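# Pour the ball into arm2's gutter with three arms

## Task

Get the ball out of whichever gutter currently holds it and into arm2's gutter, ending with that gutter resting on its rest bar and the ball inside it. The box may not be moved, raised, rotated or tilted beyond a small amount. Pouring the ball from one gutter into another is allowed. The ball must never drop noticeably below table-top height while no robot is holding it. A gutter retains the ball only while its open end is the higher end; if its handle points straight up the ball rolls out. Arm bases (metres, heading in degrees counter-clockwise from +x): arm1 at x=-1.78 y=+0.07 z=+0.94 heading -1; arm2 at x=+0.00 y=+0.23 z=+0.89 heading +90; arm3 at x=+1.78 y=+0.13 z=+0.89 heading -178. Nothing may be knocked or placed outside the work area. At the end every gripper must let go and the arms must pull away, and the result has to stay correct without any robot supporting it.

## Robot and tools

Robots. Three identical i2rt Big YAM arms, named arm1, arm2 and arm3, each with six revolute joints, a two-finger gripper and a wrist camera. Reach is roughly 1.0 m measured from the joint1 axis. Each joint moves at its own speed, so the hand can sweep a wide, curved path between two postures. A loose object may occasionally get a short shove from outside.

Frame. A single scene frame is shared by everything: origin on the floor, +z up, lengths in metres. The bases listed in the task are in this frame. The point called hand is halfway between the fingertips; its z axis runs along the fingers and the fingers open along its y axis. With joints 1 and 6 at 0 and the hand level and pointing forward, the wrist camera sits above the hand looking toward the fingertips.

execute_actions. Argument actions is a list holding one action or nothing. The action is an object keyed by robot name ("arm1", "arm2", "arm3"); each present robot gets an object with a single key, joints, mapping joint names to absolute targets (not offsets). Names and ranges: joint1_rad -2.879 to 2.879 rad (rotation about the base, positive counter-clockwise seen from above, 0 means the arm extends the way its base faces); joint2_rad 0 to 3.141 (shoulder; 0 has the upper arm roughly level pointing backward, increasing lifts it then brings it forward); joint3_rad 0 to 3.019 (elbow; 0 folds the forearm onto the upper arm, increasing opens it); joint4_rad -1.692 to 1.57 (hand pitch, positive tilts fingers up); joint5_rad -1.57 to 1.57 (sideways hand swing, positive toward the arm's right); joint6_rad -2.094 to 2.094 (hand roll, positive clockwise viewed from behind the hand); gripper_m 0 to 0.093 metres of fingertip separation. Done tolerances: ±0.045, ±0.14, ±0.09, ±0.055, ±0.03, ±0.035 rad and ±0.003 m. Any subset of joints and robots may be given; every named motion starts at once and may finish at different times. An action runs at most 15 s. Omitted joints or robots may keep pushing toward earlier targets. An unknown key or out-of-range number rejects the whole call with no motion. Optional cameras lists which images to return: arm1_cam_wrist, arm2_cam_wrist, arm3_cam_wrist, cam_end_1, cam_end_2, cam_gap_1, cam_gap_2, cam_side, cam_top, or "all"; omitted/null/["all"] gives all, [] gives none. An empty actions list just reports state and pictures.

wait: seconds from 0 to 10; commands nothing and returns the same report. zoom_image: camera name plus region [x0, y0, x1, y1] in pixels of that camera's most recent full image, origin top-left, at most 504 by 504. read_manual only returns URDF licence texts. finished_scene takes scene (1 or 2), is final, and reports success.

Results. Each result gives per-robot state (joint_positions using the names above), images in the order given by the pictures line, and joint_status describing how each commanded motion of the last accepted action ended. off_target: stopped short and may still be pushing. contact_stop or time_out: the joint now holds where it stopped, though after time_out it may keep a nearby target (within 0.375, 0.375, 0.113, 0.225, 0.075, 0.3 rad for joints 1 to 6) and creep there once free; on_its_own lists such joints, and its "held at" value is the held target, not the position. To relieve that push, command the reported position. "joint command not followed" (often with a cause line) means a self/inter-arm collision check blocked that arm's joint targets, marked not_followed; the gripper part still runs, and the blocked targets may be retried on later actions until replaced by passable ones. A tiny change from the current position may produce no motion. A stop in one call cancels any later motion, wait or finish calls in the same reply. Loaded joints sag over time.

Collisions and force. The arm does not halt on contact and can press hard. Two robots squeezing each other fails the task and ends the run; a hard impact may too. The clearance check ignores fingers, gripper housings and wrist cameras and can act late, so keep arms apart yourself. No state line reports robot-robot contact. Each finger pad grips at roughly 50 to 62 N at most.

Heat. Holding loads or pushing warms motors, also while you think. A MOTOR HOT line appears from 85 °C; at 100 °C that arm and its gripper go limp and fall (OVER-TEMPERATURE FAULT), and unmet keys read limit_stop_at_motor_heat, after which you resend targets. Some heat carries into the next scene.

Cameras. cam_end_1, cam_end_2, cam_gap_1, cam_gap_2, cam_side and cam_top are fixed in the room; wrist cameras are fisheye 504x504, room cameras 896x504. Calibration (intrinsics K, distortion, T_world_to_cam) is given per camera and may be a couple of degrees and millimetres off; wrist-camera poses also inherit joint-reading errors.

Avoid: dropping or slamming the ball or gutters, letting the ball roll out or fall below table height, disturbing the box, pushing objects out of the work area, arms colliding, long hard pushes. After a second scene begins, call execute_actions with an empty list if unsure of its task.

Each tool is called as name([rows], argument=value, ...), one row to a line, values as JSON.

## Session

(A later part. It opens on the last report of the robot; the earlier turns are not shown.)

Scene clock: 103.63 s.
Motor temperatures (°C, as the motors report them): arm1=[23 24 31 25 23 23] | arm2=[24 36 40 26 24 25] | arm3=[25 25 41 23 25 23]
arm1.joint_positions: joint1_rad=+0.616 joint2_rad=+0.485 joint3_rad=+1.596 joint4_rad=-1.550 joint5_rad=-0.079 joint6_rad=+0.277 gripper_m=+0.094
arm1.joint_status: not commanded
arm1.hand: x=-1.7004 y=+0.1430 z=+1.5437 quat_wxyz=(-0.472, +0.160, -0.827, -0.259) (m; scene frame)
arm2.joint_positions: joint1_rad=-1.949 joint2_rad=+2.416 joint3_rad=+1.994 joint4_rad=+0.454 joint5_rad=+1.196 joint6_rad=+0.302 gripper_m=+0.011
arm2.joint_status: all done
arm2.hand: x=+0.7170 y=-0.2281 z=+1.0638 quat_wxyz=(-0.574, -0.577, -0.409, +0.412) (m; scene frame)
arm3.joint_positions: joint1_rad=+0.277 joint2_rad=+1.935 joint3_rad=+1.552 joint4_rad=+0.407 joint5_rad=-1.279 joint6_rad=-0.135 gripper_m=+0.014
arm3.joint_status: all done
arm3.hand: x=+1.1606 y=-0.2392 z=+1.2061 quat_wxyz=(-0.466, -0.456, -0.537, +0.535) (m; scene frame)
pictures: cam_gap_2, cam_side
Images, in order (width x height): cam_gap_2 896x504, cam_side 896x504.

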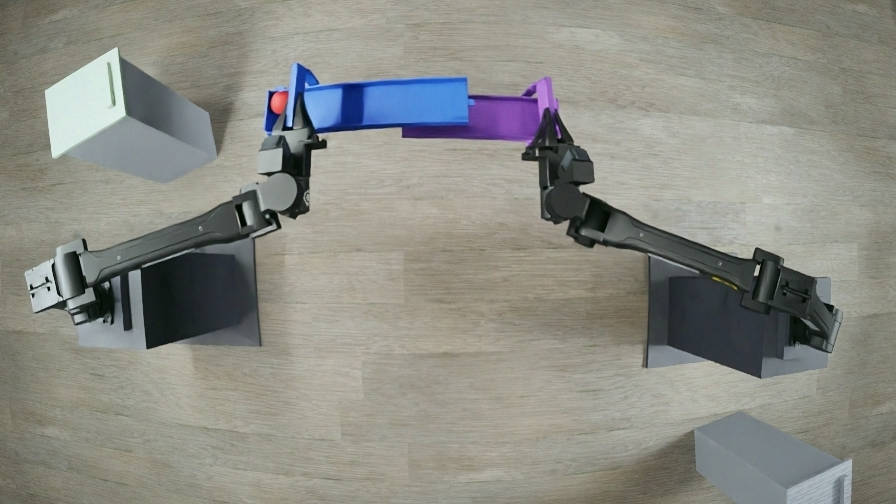

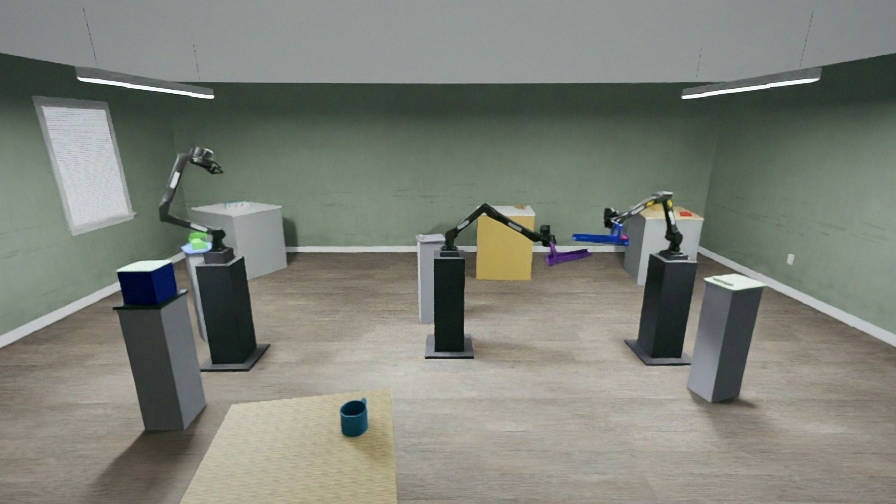

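execute_actions([
  {"arm3":{"joints":{"joint6_rad":0.0}}},
], cameras=[])

execute_actions(actions=[], cameras=["cam_gap_2","cam_side"])

Scene clock: 109.83 s.
Motor temperatures (°C, as the motors report them): arm1=[23 24 31 25 23 23] | arm2=[24 37 41 26 24 25] | arm3=[25 26 41 23 25 23]
arm1.joint_positions: joint1_rad=+0.616 joint2_rad=+0.485 joint3_rad=+1.596 joint4_rad=-1.550 joint5_rad=-0.079 joint6_rad=+0.277 gripper_m=+0.094
arm1.joint_status: not commanded
arm1.hand: x=-1.7004 y=+0.1430 z=+1.5437 quat_wxyz=(-0.472, +0.160, -0.827, -0.259) (m; scene frame)
arm2.joint_positions: joint1_rad=-1.949 joint2_rad=+2.416 joint3_rad=+1.994 joint4_rad=+0.454 joint5_rad=+1.196 joint6_rad=+0.302 gripper_m=+0.011
arm2.joint_status: not commanded
arm2.hand: x=+0.7170 y=-0.2281 z=+1.0638 quat_wxyz=(-0.574, -0.577, -0.409, +0.412) (m; scene frame)
arm3.joint_positions: joint1_rad=+0.277 joint2_rad=+1.935 joint3_rad=+1.552 joint4_rad=+0.407 joint5_rad=-1.279 joint6_rad=-0.004 gripper_m=+0.014
arm3.joint_status: all done
arm3.hand: x=+1.1606 y=-0.2392 z=+1.2061 quat_wxyz=(-0.500, -0.490, -0.506, +0.504) (m; scene frame)
pictures: none
No camera images: the call's "cameras" was empty. Leave "cameras" out to get every camera's image.

Scene clock: 109.83 s.
Motor temperatures (°C, as the motors report them): arm1=[23 24 31 25 23 23] | arm2=[24 37 41 26 24 25] | arm3=[25 26 41 23 25 23]
arm1.joint_positions: joint1_rad=+0.616 joint2_rad=+0.485 joint3_rad=+1.596 joint4_rad=-1.550 joint5_rad=-0.079 joint6_rad=+0.277 gripper_m=+0.094
arm1.joint_status: not commanded
arm1.hand: x=-1.7004 y=+0.1430 z=+1.5437 quat_wxyz=(-0.472, +0.160, -0.827, -0.259) (m; scene frame)
arm2.joint_positions: joint1_rad=-1.949 joint2_rad=+2.416 joint3_rad=+1.994 joint4_rad=+0.454 joint5_rad=+1.196 joint6_rad=+0.302 gripper_m=+0.011
arm2.joint_status: not commanded
arm2.hand: x=+0.7170 y=-0.2281 z=+1.0638 quat_wxyz=(-0.574, -0.577, -0.409, +0.412) (m; scene frame)
arm3.joint_positions: joint1_rad=+0.277 joint2_rad=+1.935 joint3_rad=+1.552 joint4_rad=+0.407 joint5_rad=-1.279 joint6_rad=-0.004 gripper_m=+0.014
arm3.joint_status: all done
arm3.hand: x=+1.1606 y=-0.2392 z=+1.2061 quat_wxyz=(-0.500, -0.490, -0.506, +0.504) (m; scene frame)
pictures: cam_gap_2, cam_side
Images, in order (width x height): cam_gap_2 896x504, cam_side 896x504.

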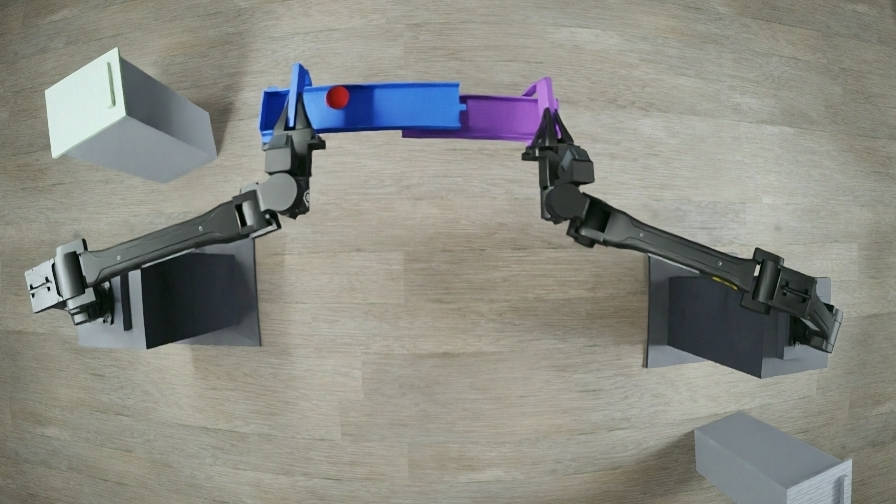

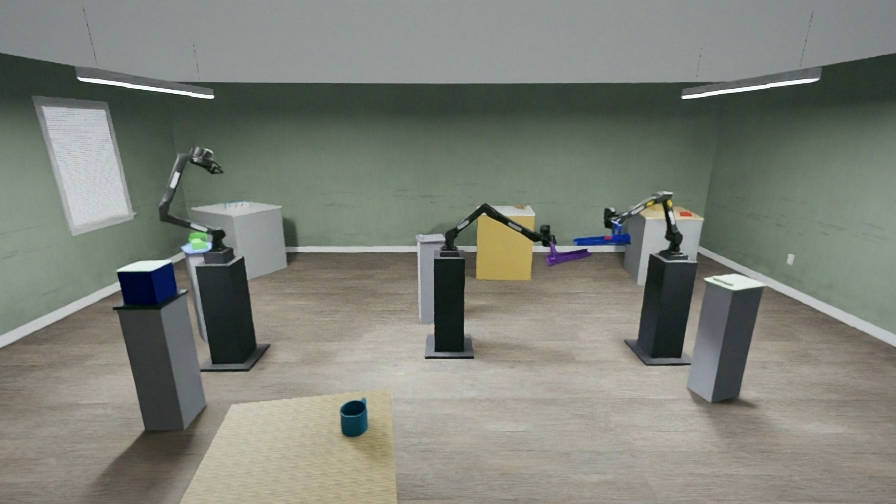

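execute_actions(actions=[], cameras=["cam_gap_2"])

Scene clock: 112.30 s.
Motor temperatures (°C, as the motors report them): arm1=[23 24 31 25 23 23] | arm2=[24 38 42 26 24 25] | arm3=[25 26 42 23 25 23]
arm1.joint_positions: joint1_rad=+0.616 joint2_rad=+0.485 joint3_rad=+1.596 joint4_rad=-1.550 joint5_rad=-0.079 joint6_rad=+0.277 gripper_m=+0.094
arm1.joint_status: not commanded
arm1.hand: x=-1.7004 y=+0.1430 z=+1.5437 quat_wxyz=(-0.472, +0.160, -0.827, -0.259) (m; scene frame)
arm2.joint_positions: joint1_rad=-1.948 joint2_rad=+2.416 joint3_rad=+1.994 joint4_rad=+0.454 joint5_rad=+1.199 joint6_rad=+0.304 gripper_m=+0.011
arm2.joint_status: not commanded
arm2.hand: x=+0.7168 y=-0.2276 z=+1.0638 quat_wxyz=(-0.574, -0.578, -0.408, +0.412) (m; scene frame)
arm3.joint_positions: joint1_rad=+0.277 joint2_rad=+1.935 joint3_rad=+1.554 joint4_rad=+0.407 joint5_rad=-1.279 joint6_rad=+0.004 gripper_m=+0.014
arm3.joint_status: all done
arm3.hand: x=+1.1603 y=-0.2393 z=+1.2072 quat_wxyz=(-0.502, -0.492, -0.504, +0.502) (m; scene frame)
pictures: cam_gap_2
Images, in order (width x height): cam_gap_2 896x504.

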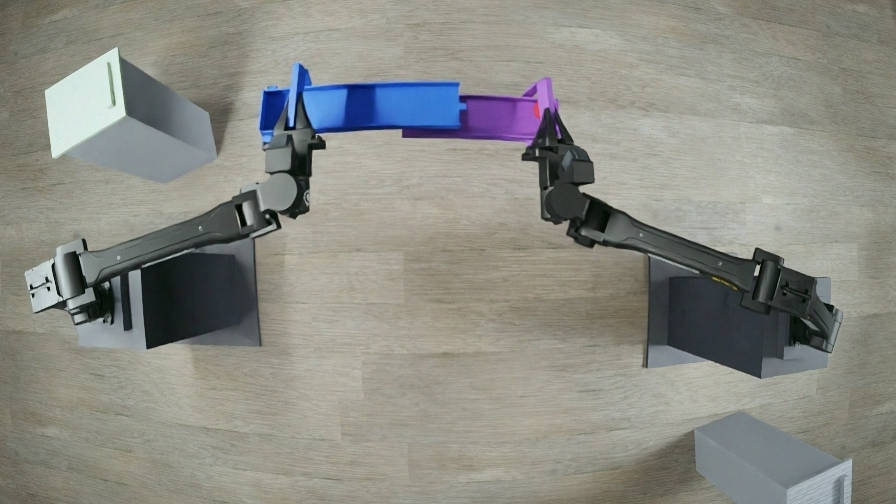

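execute_actions([
  {"arm3":{"joints":{"joint2_rad":1.69,"joint3_rad":1.2,"joint4_rad":0.53,"joint6_rad":-0.18}}},
], cameras=[])

execute_actions([
  {"arm3":{"joints":{"joint1_rad":1.873,"joint2_rad":1.5,"joint3_rad":0.6,"joint4_rad":0.94,"joint5_rad":0.021}},"arm2":{"joints":{"joint6_rad":0.48}}},
], cameras=[])

execute_actions([
  {"arm3":{"joints":{"joint2_rad":1.755,"joint4_rad":1.20}},"arm2":{"joints":{"joint2_rad":2.15,"joint3_rad":1.56,"joint4_rad":0.65,"joint5_rad":0.5}}},
], cameras=[])

execute_actions([
  {"arm3":{"joints":{"joint2_rad":1.905,"joint4_rad":1.36}},"arm2":{"joints":{"joint2_rad":1.935,"joint3_rad":1.16,"joint4_rad":0.83,"joint5_rad":0.014}}},
], cameras=["cam_side","cam_gap_2","cam_end_2"])

Scene clock: 123.30 s.
Motor temperatures (°C, as the motors report them): arm1=[23 24 31 25 23 23] | arm2=[24 39 43 26 24 25] | arm3=[25 27 42 23 25 23]
arm1.joint_positions: joint1_rad=+0.616 joint2_rad=+0.485 joint3_rad=+1.596 joint4_rad=-1.550 joint5_rad=-0.079 joint6_rad=+0.277 gripper_m=+0.094
arm1.joint_status: not commanded
arm1.hand: x=-1.7004 y=+0.1430 z=+1.5437 quat_wxyz=(-0.472, +0.160, -0.827, -0.259) (m; scene frame)
arm2.joint_positions: joint1_rad=-1.948 joint2_rad=+2.416 joint3_rad=+1.994 joint4_rad=+0.454 joint5_rad=+1.199 joint6_rad=+0.304 gripper_m=+0.011
arm2.joint_status: not commanded
arm2.hand: x=+0.7168 y=-0.2276 z=+1.0638 quat_wxyz=(-0.574, -0.578, -0.408, +0.412) (m; scene frame)
arm3.joint_positions: joint1_rad=+0.277 joint2_rad=+1.709 joint3_rad=+1.185 joint4_rad=+0.506 joint5_rad=-1.281 joint6_rad=-0.160 gripper_m=+0.014
arm3.joint_status: all done
arm3.hand: x=+1.2588 y=-0.2085 z=+1.1896 quat_wxyz=(-0.468, -0.462, -0.537, +0.528) (m; scene frame)
pictures: none
No camera images: the call's "cameras" was empty. Leave "cameras" out to get every camera's image.

Scene clock: 125.17 s.
Motor temperatures (°C, as the motors report them): arm1=[23 24 31 25 23 23] | arm2=[24 39 43 26 24 25] | arm3=[25 26 42 23 25 23]
arm1.joint_positions: joint1_rad=+0.616 joint2_rad=+0.485 joint3_rad=+1.596 joint4_rad=-1.550 joint5_rad=-0.079 joint6_rad=+0.277 gripper_m=+0.094
arm1.joint_status: not commanded
arm1.hand: x=-1.7004 y=+0.1430 z=+1.5437 quat_wxyz=(-0.472, +0.160, -0.827, -0.259) (m; scene frame)
arm2.joint_positions: joint1_rad=-1.948 joint2_rad=+2.416 joint3_rad=+1.994 joint4_rad=+0.454 joint5_rad=+1.199 joint6_rad=+0.456 gripper_m=+0.011
arm2.joint_status: all done
arm2.hand: x=+0.7168 y=-0.2276 z=+1.0638 quat_wxyz=(-0.604, -0.607, -0.363, +0.368) (m; scene frame)
arm3.joint_positions: joint1_rad=+1.878 joint2_rad=+1.525 joint3_rad=+0.588 joint4_rad=+0.898 joint5_rad=+0.019 joint6_rad=-0.163 gripper_m=+0.014
arm3.joint_status: all done
arm3.hand: x=+1.9536 y=-0.3893 z=+1.0865 quat_wxyz=(-0.529, -0.376, -0.614, +0.450) (m; scene frame)
pictures: none
No camera images: the call's "cameras" was empty. Leave "cameras" out to get every camera's image.

Scene clock: 126.60 s.
Motor temperatures (°C, as the motors report them): arm1=[23 24 31 25 23 23] | arm2=[24 39 43 26 24 25] | arm3=[25 26 41 23 25 23]
arm1.joint_positions: joint1_rad=+0.616 joint2_rad=+0.485 joint3_rad=+1.596 joint4_rad=-1.550 joint5_rad=-0.079 joint6_rad=+0.277 gripper_m=+0.094
arm1.joint_status: not commanded
arm1.hand: x=-1.7004 y=+0.1430 z=+1.5437 quat_wxyz=(-0.472, +0.160, -0.827, -0.259) (m; scene frame)
arm2.joint_positions: joint1_rad=-1.948 joint2_rad=+2.189 joint3_rad=+1.537 joint4_rad=+0.625 joint5_rad=+0.502 joint6_rad=+0.460 gripper_m=+0.011
arm2.joint_status: all done
arm2.hand: x=+0.7359 y=-0.1516 z=+1.0473 quat_wxyz=(-0.679, -0.445, -0.565, +0.148) (m; scene frame)
arm3.joint_positions: joint1_rad=+1.878 joint2_rad=+1.778 joint3_rad=+0.588 joint4_rad=+1.159 joint5_rad=+0.019 joint6_rad=-0.163 gripper_m=+0.014
arm3.joint_status: all done
arm3.hand: x=+1.9574 y=-0.3985 z=+1.0171 quat_wxyz=(-0.531, -0.374, -0.611, +0.452) (m; scene frame)
pictures: none
No camera images: the call's "cameras" was empty. Leave "cameras" out to get every camera's image.

Scene clock: 127.90 s.
Motor temperatures (°C, as the motors report them): arm1=[23 24 31 25 23 23] | arm2=[24 39 42 26 24 25] | arm3=[25 26 40 23 25 23]
arm1.joint_positions: joint1_rad=+0.616 joint2_rad=+0.485 joint3_rad=+1.596 joint4_rad=-1.550 joint5_rad=-0.079 joint6_rad=+0.277 gripper_m=+0.094
arm1.joint_status: not commanded
arm1.hand: x=-1.7004 y=+0.1430 z=+1.5437 quat_wxyz=(-0.472, +0.160, -0.827, -0.259) (m; scene frame)
arm2.joint_positions: joint1_rad=-1.948 joint2_rad=+1.958 joint3_rad=+1.143 joint4_rad=+0.800 joint5_rad=+0.017 joint6_rad=+0.461 gripper_m=+0.011
arm2.joint_status: all done
arm2.hand: x=+0.6825 y=-0.0445 z=+1.0602 quat_wxyz=(-0.699, -0.300, -0.649, -0.027) (m; scene frame)
arm3.joint_positions: joint1_rad=+1.877 joint2_rad=+1.915 joint3_rad=+0.588 joint4_rad=+1.325 joint5_rad=+0.021 joint6_rad=-0.163 gripper_m=+0.014
arm3.joint_status: all done
arm3.hand: x=+1.9560 y=-0.3966 z=+0.9846 quat_wxyz=(-0.538, -0.370, -0.602, +0.459) (m; scene frame)
pictures: cam_end_2, cam_gap_2, cam_side
Images, in order (width x height): cam_end_2 896x504, cam_gap_2 896x504, cam_side 896x504.

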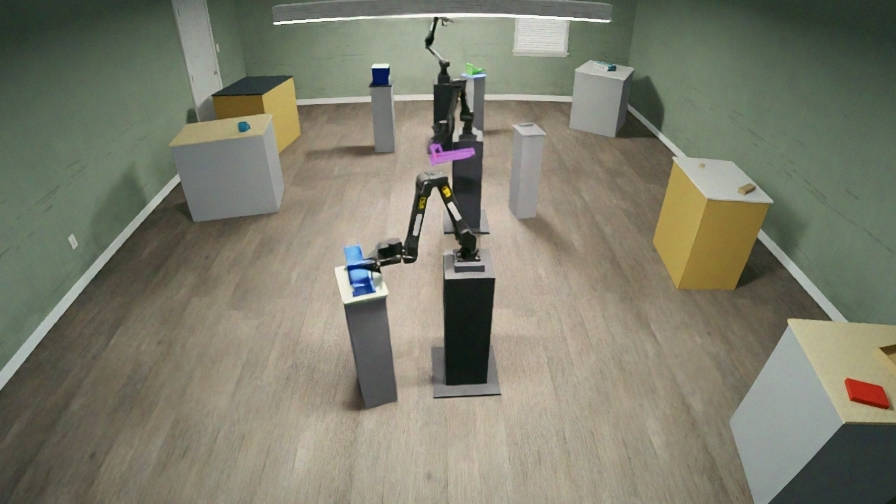

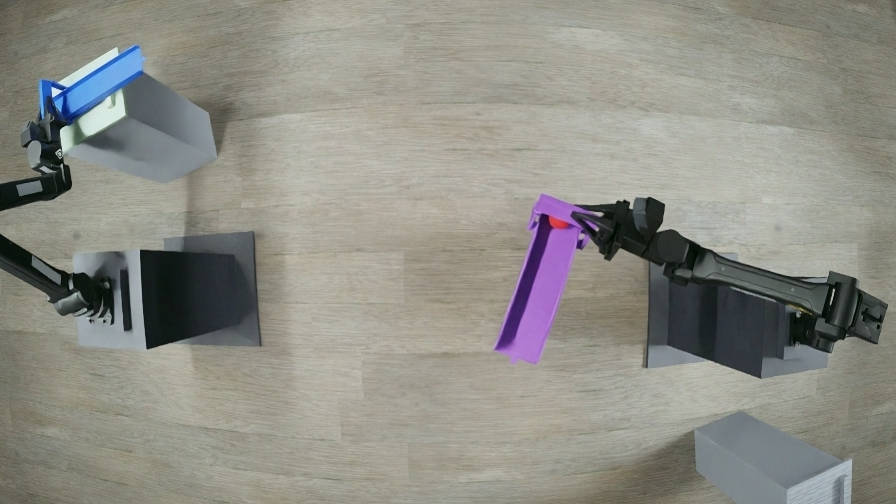

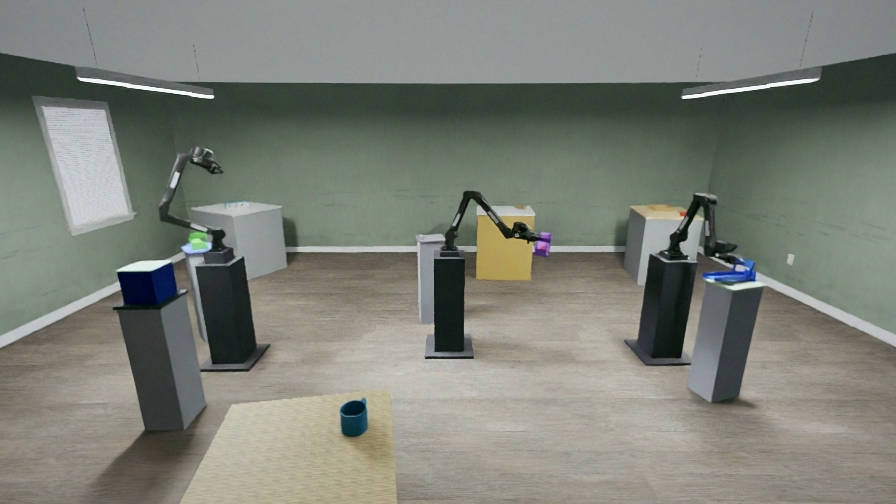

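execute_actions([
  {"arm3":{"joints":{"gripper_m":0.09}},"arm2":{"joints":{"joint2_rad":1.735,"joint3_rad":0.82,"joint4_rad":0.97}}},
], cameras=[])

execute_actions([
  {"arm3":{"joints":{"joint2_rad":1.575,"joint4_rad":1.0}},"arm2":{"joints":{"joint1_rad":0.184,"joint2_rad":1.60,"joint3_rad":0.65,"joint4_rad":1.0}}},
], cameras=[])

execute_actions([
  {"arm3":{"joints":{"joint2_rad":1.1}},"arm2":{"joints":{"joint2_rad":1.78,"joint4_rad":1.20,"joint6_rad":0.3}}},
], cameras=["cam_end_1"])

Scene clock: 133.67 s.
Motor temperatures (°C, as the motors report them): arm1=[23 24 31 25 23 23] | arm2=[24 38 40 26 24 25] | arm3=[25 26 39 24 25 23]
arm1.joint_positions: joint1_rad=+0.616 joint2_rad=+0.485 joint3_rad=+1.596 joint4_rad=-1.550 joint5_rad=-0.079 joint6_rad=+0.277 gripper_m=+0.094
arm1.joint_status: not commanded
arm1.hand: x=-1.7004 y=+0.1430 z=+1.5437 quat_wxyz=(-0.472, +0.160, -0.827, -0.259) (m; scene frame)
arm2.joint_positions: joint1_rad=-1.948 joint2_rad=+1.749 joint3_rad=+0.805 joint4_rad=+0.937 joint5_rad=+0.016 joint6_rad=+0.461 gripper_m=+0.011
arm2.joint_status: all done
arm2.hand: x=+0.5805 y=-0.0039 z=+1.0670 quat_wxyz=(-0.702, -0.299, -0.646, -0.027) (m; scene frame)
arm3.joint_positions: joint1_rad=+1.877 joint2_rad=+1.915 joint3_rad=+0.588 joint4_rad=+1.332 joint5_rad=+0.021 joint6_rad=-0.168 gripper_m=+0.090
arm3.joint_status: all done
arm3.hand: x=+1.9559 y=-0.3966 z=+0.9867 quat_wxyz=(-0.539, -0.367, -0.601, +0.463) (m; scene frame)
pictures: none
No camera images: the call's "cameras" was empty. Leave "cameras" out to get every camera's image.

Scene clock: 135.77 s.
Motor temperatures (°C, as the motors report them): arm1=[23 24 31 25 23 23] | arm2=[24 37 40 26 24 25] | arm3=[25 26 38 23 25 23]
arm1.joint_positions: joint1_rad=+0.616 joint2_rad=+0.485 joint3_rad=+1.596 joint4_rad=-1.550 joint5_rad=-0.079 joint6_rad=+0.277 gripper_m=+0.094
arm1.joint_status: not commanded
arm1.hand: x=-1.7004 y=+0.1430 z=+1.5437 quat_wxyz=(-0.472, +0.160, -0.827, -0.259) (m; scene frame)
arm2.joint_positions: joint1_rad=+0.190 joint2_rad=+1.623 joint3_rad=+0.645 joint4_rad=+0.958 joint5_rad=+0.012 joint6_rad=+0.461 gripper_m=+0.011
arm2.joint_status: all done
arm2.hand: x=-0.1039 y=+0.7896 z=+1.0817 quat_wxyz=(-0.317, +0.426, -0.568, -0.629) (m; scene frame)
arm3.joint_positions: joint1_rad=+1.877 joint2_rad=+1.562 joint3_rad=+0.588 joint4_rad=+1.018 joint5_rad=+0.021 joint6_rad=-0.169 gripper_m=+0.090
arm3.joint_status: all done
arm3.hand: x=+1.9535 y=-0.3920 z=+1.0963 quat_wxyz=(-0.549, -0.360, -0.589, +0.471) (m; scene frame)
pictures: none
No camera images: the call's "cameras" was empty. Leave "cameras" out to get every camera's image.

Scene clock: 137.10 s.
Motor temperatures (°C, as the motors report them): arm1=[23 24 31 25 23 23] | arm2=[24 37 39 26 24 25] | arm3=[25 25 38 23 25 23]
arm1.joint_positions: joint1_rad=+0.616 joint2_rad=+0.485 joint3_rad=+1.596 joint4_rad=-1.550 joint5_rad=-0.079 joint6_rad=+0.277 gripper_m=+0.094
arm1.joint_status: not commanded
arm1.hand: x=-1.7004 y=+0.1430 z=+1.5437 quat_wxyz=(-0.472, +0.160, -0.827, -0.259) (m; scene frame)
arm2.joint_positions: joint1_rad=+0.190 joint2_rad=+1.808 joint3_rad=+0.637 joint4_rad=+1.157 joint5_rad=+0.012 joint6_rad=+0.302 gripper_m=+0.011
arm2.joint_status: all done
arm2.hand: x=-0.1045 y=+0.7930 z=+1.0253 quat_wxyz=(-0.367, +0.469, -0.531, -0.603) (m; scene frame)
arm3.joint_positions: joint1_rad=+1.877 joint2_rad=+1.093 joint3_rad=+0.588 joint4_rad=+1.010 joint5_rad=+0.021 joint6_rad=-0.169 gripper_m=+0.090
arm3.joint_status: all done
arm3.hand: x=+1.9225 y=-0.3074 z=+1.3241 quat_wxyz=(-0.655, -0.268, -0.430, +0.560) (m; scene frame)
pictures: cam_end_1
Images, in order (width x height): cam_end_1 896x504.

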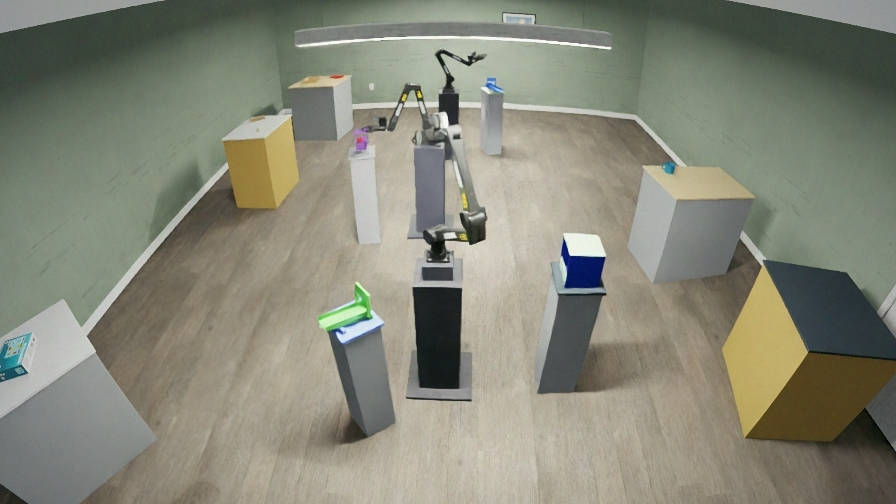

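execute_actions([
  {"arm2":{"joints":{"joint1_rad":0.178,"joint2_rad":1.89,"joint4_rad":1.32,"joint6_rad":0.19}}},
], cameras=[])

execute_actions([
  {"arm2":{"joints":{"joint2_rad":1.95,"joint4_rad":1.38,"joint6_rad":0.18}}},
], cameras=[])

Scene clock: 141.43 s.
Motor temperatures (°C, as the motors report them): arm1=[23 24 31 25 23 23] | arm2=[24 36 38 26 24 25] | arm3=[25 25 38 23 25 23]
arm1.joint_positions: joint1_rad=+0.616 joint2_rad=+0.485 joint3_rad=+1.596 joint4_rad=-1.550 joint5_rad=-0.079 joint6_rad=+0.277 gripper_m=+0.094
arm1.joint_status: not commanded
arm1.hand: x=-1.7004 y=+0.1430 z=+1.5437 quat_wxyz=(-0.472, +0.160, -0.827, -0.259) (m; scene frame)
arm2.joint_positions: joint1_rad=+0.187 joint2_rad=+1.911 joint3_rad=+0.637 joint4_rad=+1.276 joint5_rad=+0.012 joint6_rad=+0.194 gripper_m=+0.011
arm2.joint_status: all done
arm2.hand: x=-0.1021 y=+0.7922 z=+0.9981 quat_wxyz=(-0.403, +0.491, -0.502, -0.587) (m; scene frame)
arm3.joint_positions: joint1_rad=+1.877 joint2_rad=+1.093 joint3_rad=+0.588 joint4_rad=+1.010 joint5_rad=+0.021 joint6_rad=-0.169 gripper_m=+0.090
arm3.joint_status: not commanded
arm3.hand: x=+1.9225 y=-0.3074 z=+1.3241 quat_wxyz=(-0.655, -0.268, -0.430, +0.560) (m; scene frame)
pictures: none
No camera images: the call's "cameras" was empty. Leave "cameras" out to get every camera's image.

Scene clock: 142.17 s.
Motor temperatures (°C, as the motors report them): arm1=[23 24 31 25 23 23] | arm2=[24 36 38 26 24 25] | arm3=[25 25 38 23 25 23]
arm1.joint_positions: joint1_rad=+0.616 joint2_rad=+0.485 joint3_rad=+1.596 joint4_rad=-1.550 joint5_rad=-0.079 joint6_rad=+0.277 gripper_m=+0.094
arm1.joint_status: not commanded
arm1.hand: x=-1.7004 y=+0.1430 z=+1.5437 quat_wxyz=(-0.472, +0.160, -0.827, -0.259) (m; scene frame)
arm2.joint_positions: joint1_rad=+0.185 joint2_rad=+1.959 joint3_rad=+0.637 joint4_rad=+1.342 joint5_rad=+0.014 joint6_rad=+0.187 gripper_m=+0.011
arm2.joint_status: all done
arm2.hand: x=-0.1008 y=+0.7906 z=+0.9883 quat_wxyz=(-0.410, +0.488, -0.496, -0.590) (m; scene frame)
arm3.joint_positions: joint1_rad=+1.877 joint2_rad=+1.093 joint3_rad=+0.588 joint4_rad=+1.010 joint5_rad=+0.021 joint6_rad=-0.169 gripper_m=+0.090
arm3.joint_status: not commanded
arm3.hand: x=+1.9225 y=-0.3074 z=+1.3241 quat_wxyz=(-0.655, -0.268, -0.430, +0.560) (m; scene frame)
pictures: none
No camera images: the call's "cameras" was empty. Leave "cameras" out to get every camera's image.

execute_actions([
  {"arm2":{"joints":{"gripper_m":0.09}}},
], cameras=[])

execute_actions([
  {"arm2":{"joints":{"joint2_rad":1.61,"joint4_rad":0.99}}},
], cameras=[])

execute_actions([
  {"arm2":{"joints":{"joint2_rad":1.1,"joint4_rad":0.0}}},
], cameras=["arm2_cam_wrist","cam_end_1"])

Scene clock: 148.03 s.
Motor temperatures (°C, as the motors report them): arm1=[23 24 31 25 23 23] | arm2=[24 35 36 26 24 25] | arm3=[25 24 38 23 25 23]
arm1.joint_positions: joint1_rad=+0.616 joint2_rad=+0.485 joint3_rad=+1.596 joint4_rad=-1.550 joint5_rad=-0.079 joint6_rad=+0.277 gripper_m=+0.094
arm1.joint_status: not commanded
arm1.hand: x=-1.7004 y=+0.1430 z=+1.5437 quat_wxyz=(-0.472, +0.160, -0.827, -0.259) (m; scene frame)
arm2.joint_positions: joint1_rad=+0.185 joint2_rad=+1.959 joint3_rad=+0.637 joint4_rad=+1.353 joint5_rad=+0.015 joint6_rad=+0.187 gripper_m=+0.090
arm2.joint_status: all done
arm2.hand: x=-0.1004 y=+0.7906 z=+0.9910 quat_wxyz=(-0.413, +0.484, -0.493, -0.593) (m; scene frame)
arm3.joint_positions: joint1_rad=+1.877 joint2_rad=+1.093 joint3_rad=+0.588 joint4_rad=+1.010 joint5_rad=+0.021 joint6_rad=-0.169 gripper_m=+0.090
arm3.joint_status: not commanded
arm3.hand: x=+1.9225 y=-0.3074 z=+1.3241 quat_wxyz=(-0.655, -0.268, -0.430, +0.560) (m; scene frame)
pictures: none
No camera images: the call's "cameras" was empty. Leave "cameras" out to get every camera's image.

Scene clock: 149.20 s.
Motor temperatures (°C, as the motors report them): arm1=[23 24 31 25 23 23] | arm2=[24 35 36 26 24 25] | arm3=[25 24 38 23 25 23]
arm1.joint_positions: joint1_rad=+0.616 joint2_rad=+0.485 joint3_rad=+1.596 joint4_rad=-1.550 joint5_rad=-0.079 joint6_rad=+0.277 gripper_m=+0.094
arm1.joint_status: not commanded
arm1.hand: x=-1.7004 y=+0.1430 z=+1.5437 quat_wxyz=(-0.472, +0.160, -0.827, -0.259) (m; scene frame)
arm2.joint_positions: joint1_rad=+0.185 joint2_rad=+1.605 joint3_rad=+0.637 joint4_rad=+1.002 joint5_rad=+0.015 joint6_rad=+0.187 gripper_m=+0.090
arm2.joint_status: all done
arm2.hand: x=-0.0997 y=+0.7864 z=+1.0985 quat_wxyz=(-0.413, +0.484, -0.493, -0.594) (m; scene frame)
arm3.joint_positions: joint1_rad=+1.877 joint2_rad=+1.093 joint3_rad=+0.588 joint4_rad=+1.010 joint5_rad=+0.021 joint6_rad=-0.169 gripper_m=+0.090
arm3.joint_status: not commanded
arm3.hand: x=+1.9225 y=-0.3074 z=+1.3241 quat_wxyz=(-0.655, -0.268, -0.430, +0.560) (m; scene frame)
pictures: none
No camera images: the call's "cameras" was empty. Leave "cameras" out to get every camera's image.

Scene clock: 150.73 s.
Motor temperatures (°C, as the motors report them): arm1=[23 24 31 25 23 23] | arm2=[24 34 36 26 24 25] | arm3=[25 24 38 23 25 23]
arm1.joint_positions: joint1_rad=+0.616 joint2_rad=+0.485 joint3_rad=+1.596 joint4_rad=-1.550 joint5_rad=-0.079 joint6_rad=+0.277 gripper_m=+0.094
arm1.joint_status: not commanded
arm1.hand: x=-1.7004 y=+0.1430 z=+1.5437 quat_wxyz=(-0.472, +0.160, -0.827, -0.259) (m; scene frame)
arm2.joint_positions: joint1_rad=+0.185 joint2_rad=+1.096 joint3_rad=+0.637 joint4_rad=+0.012 joint5_rad=+0.015 joint6_rad=+0.187 gripper_m=+0.090
arm2.joint_status: all done
arm2.hand: x=-0.0829 y=+0.6959 z=+1.1199 quat_wxyz=(-0.309, +0.592, -0.600, -0.440) (m; scene frame)
arm3.joint_positions: joint1_rad=+1.877 joint2_rad=+1.093 joint3_rad=+0.588 joint4_rad=+1.010 joint5_rad=+0.021 joint6_rad=-0.169 gripper_m=+0.090
arm3.joint_status: not commanded
arm3.hand: x=+1.9225 y=-0.3074 z=+1.3241 quat_wxyz=(-0.655, -0.268, -0.430, +0.560) (m; scene frame)
pictures: arm2_cam_wrist, cam_end_1
camera_calibration (this result's frames):
arm2_cam_wrist: T_world_to_cam=[[0.984204, 0.0698658, -0.162667, 0.216853], [-0.0168705, -0.87764, -0.479023, 1.15027], [-0.17623, 0.474201, -0.862599, 0.743091], [0, 0, 0, 1]] pos_world=[-0.0630666, 0.642002, 1.22727]
Images, in order (width x height): arm2_cam_wrist 504x504, cam_end_1 896x504.

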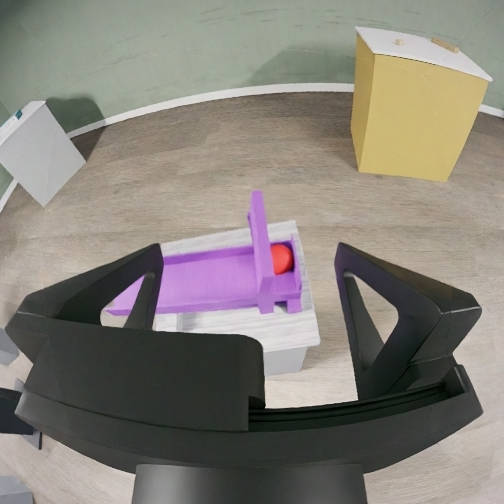

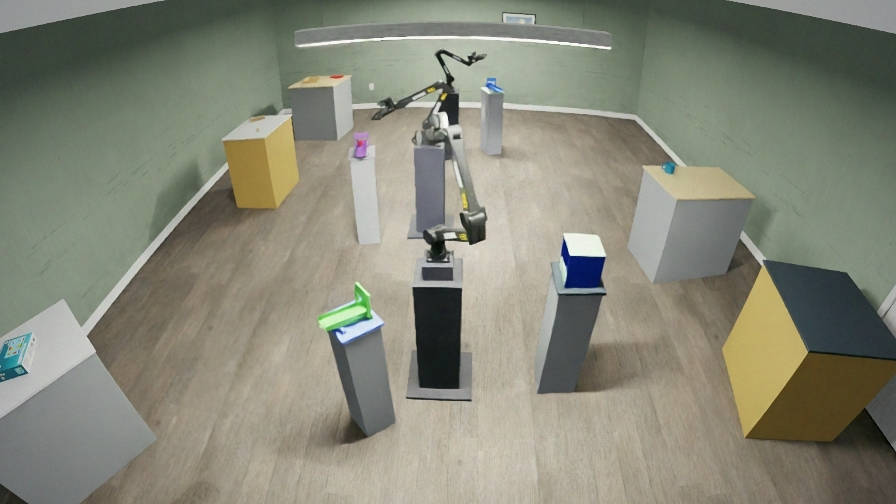

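finished_scene(scene=2)

The scene is finished: the task was done.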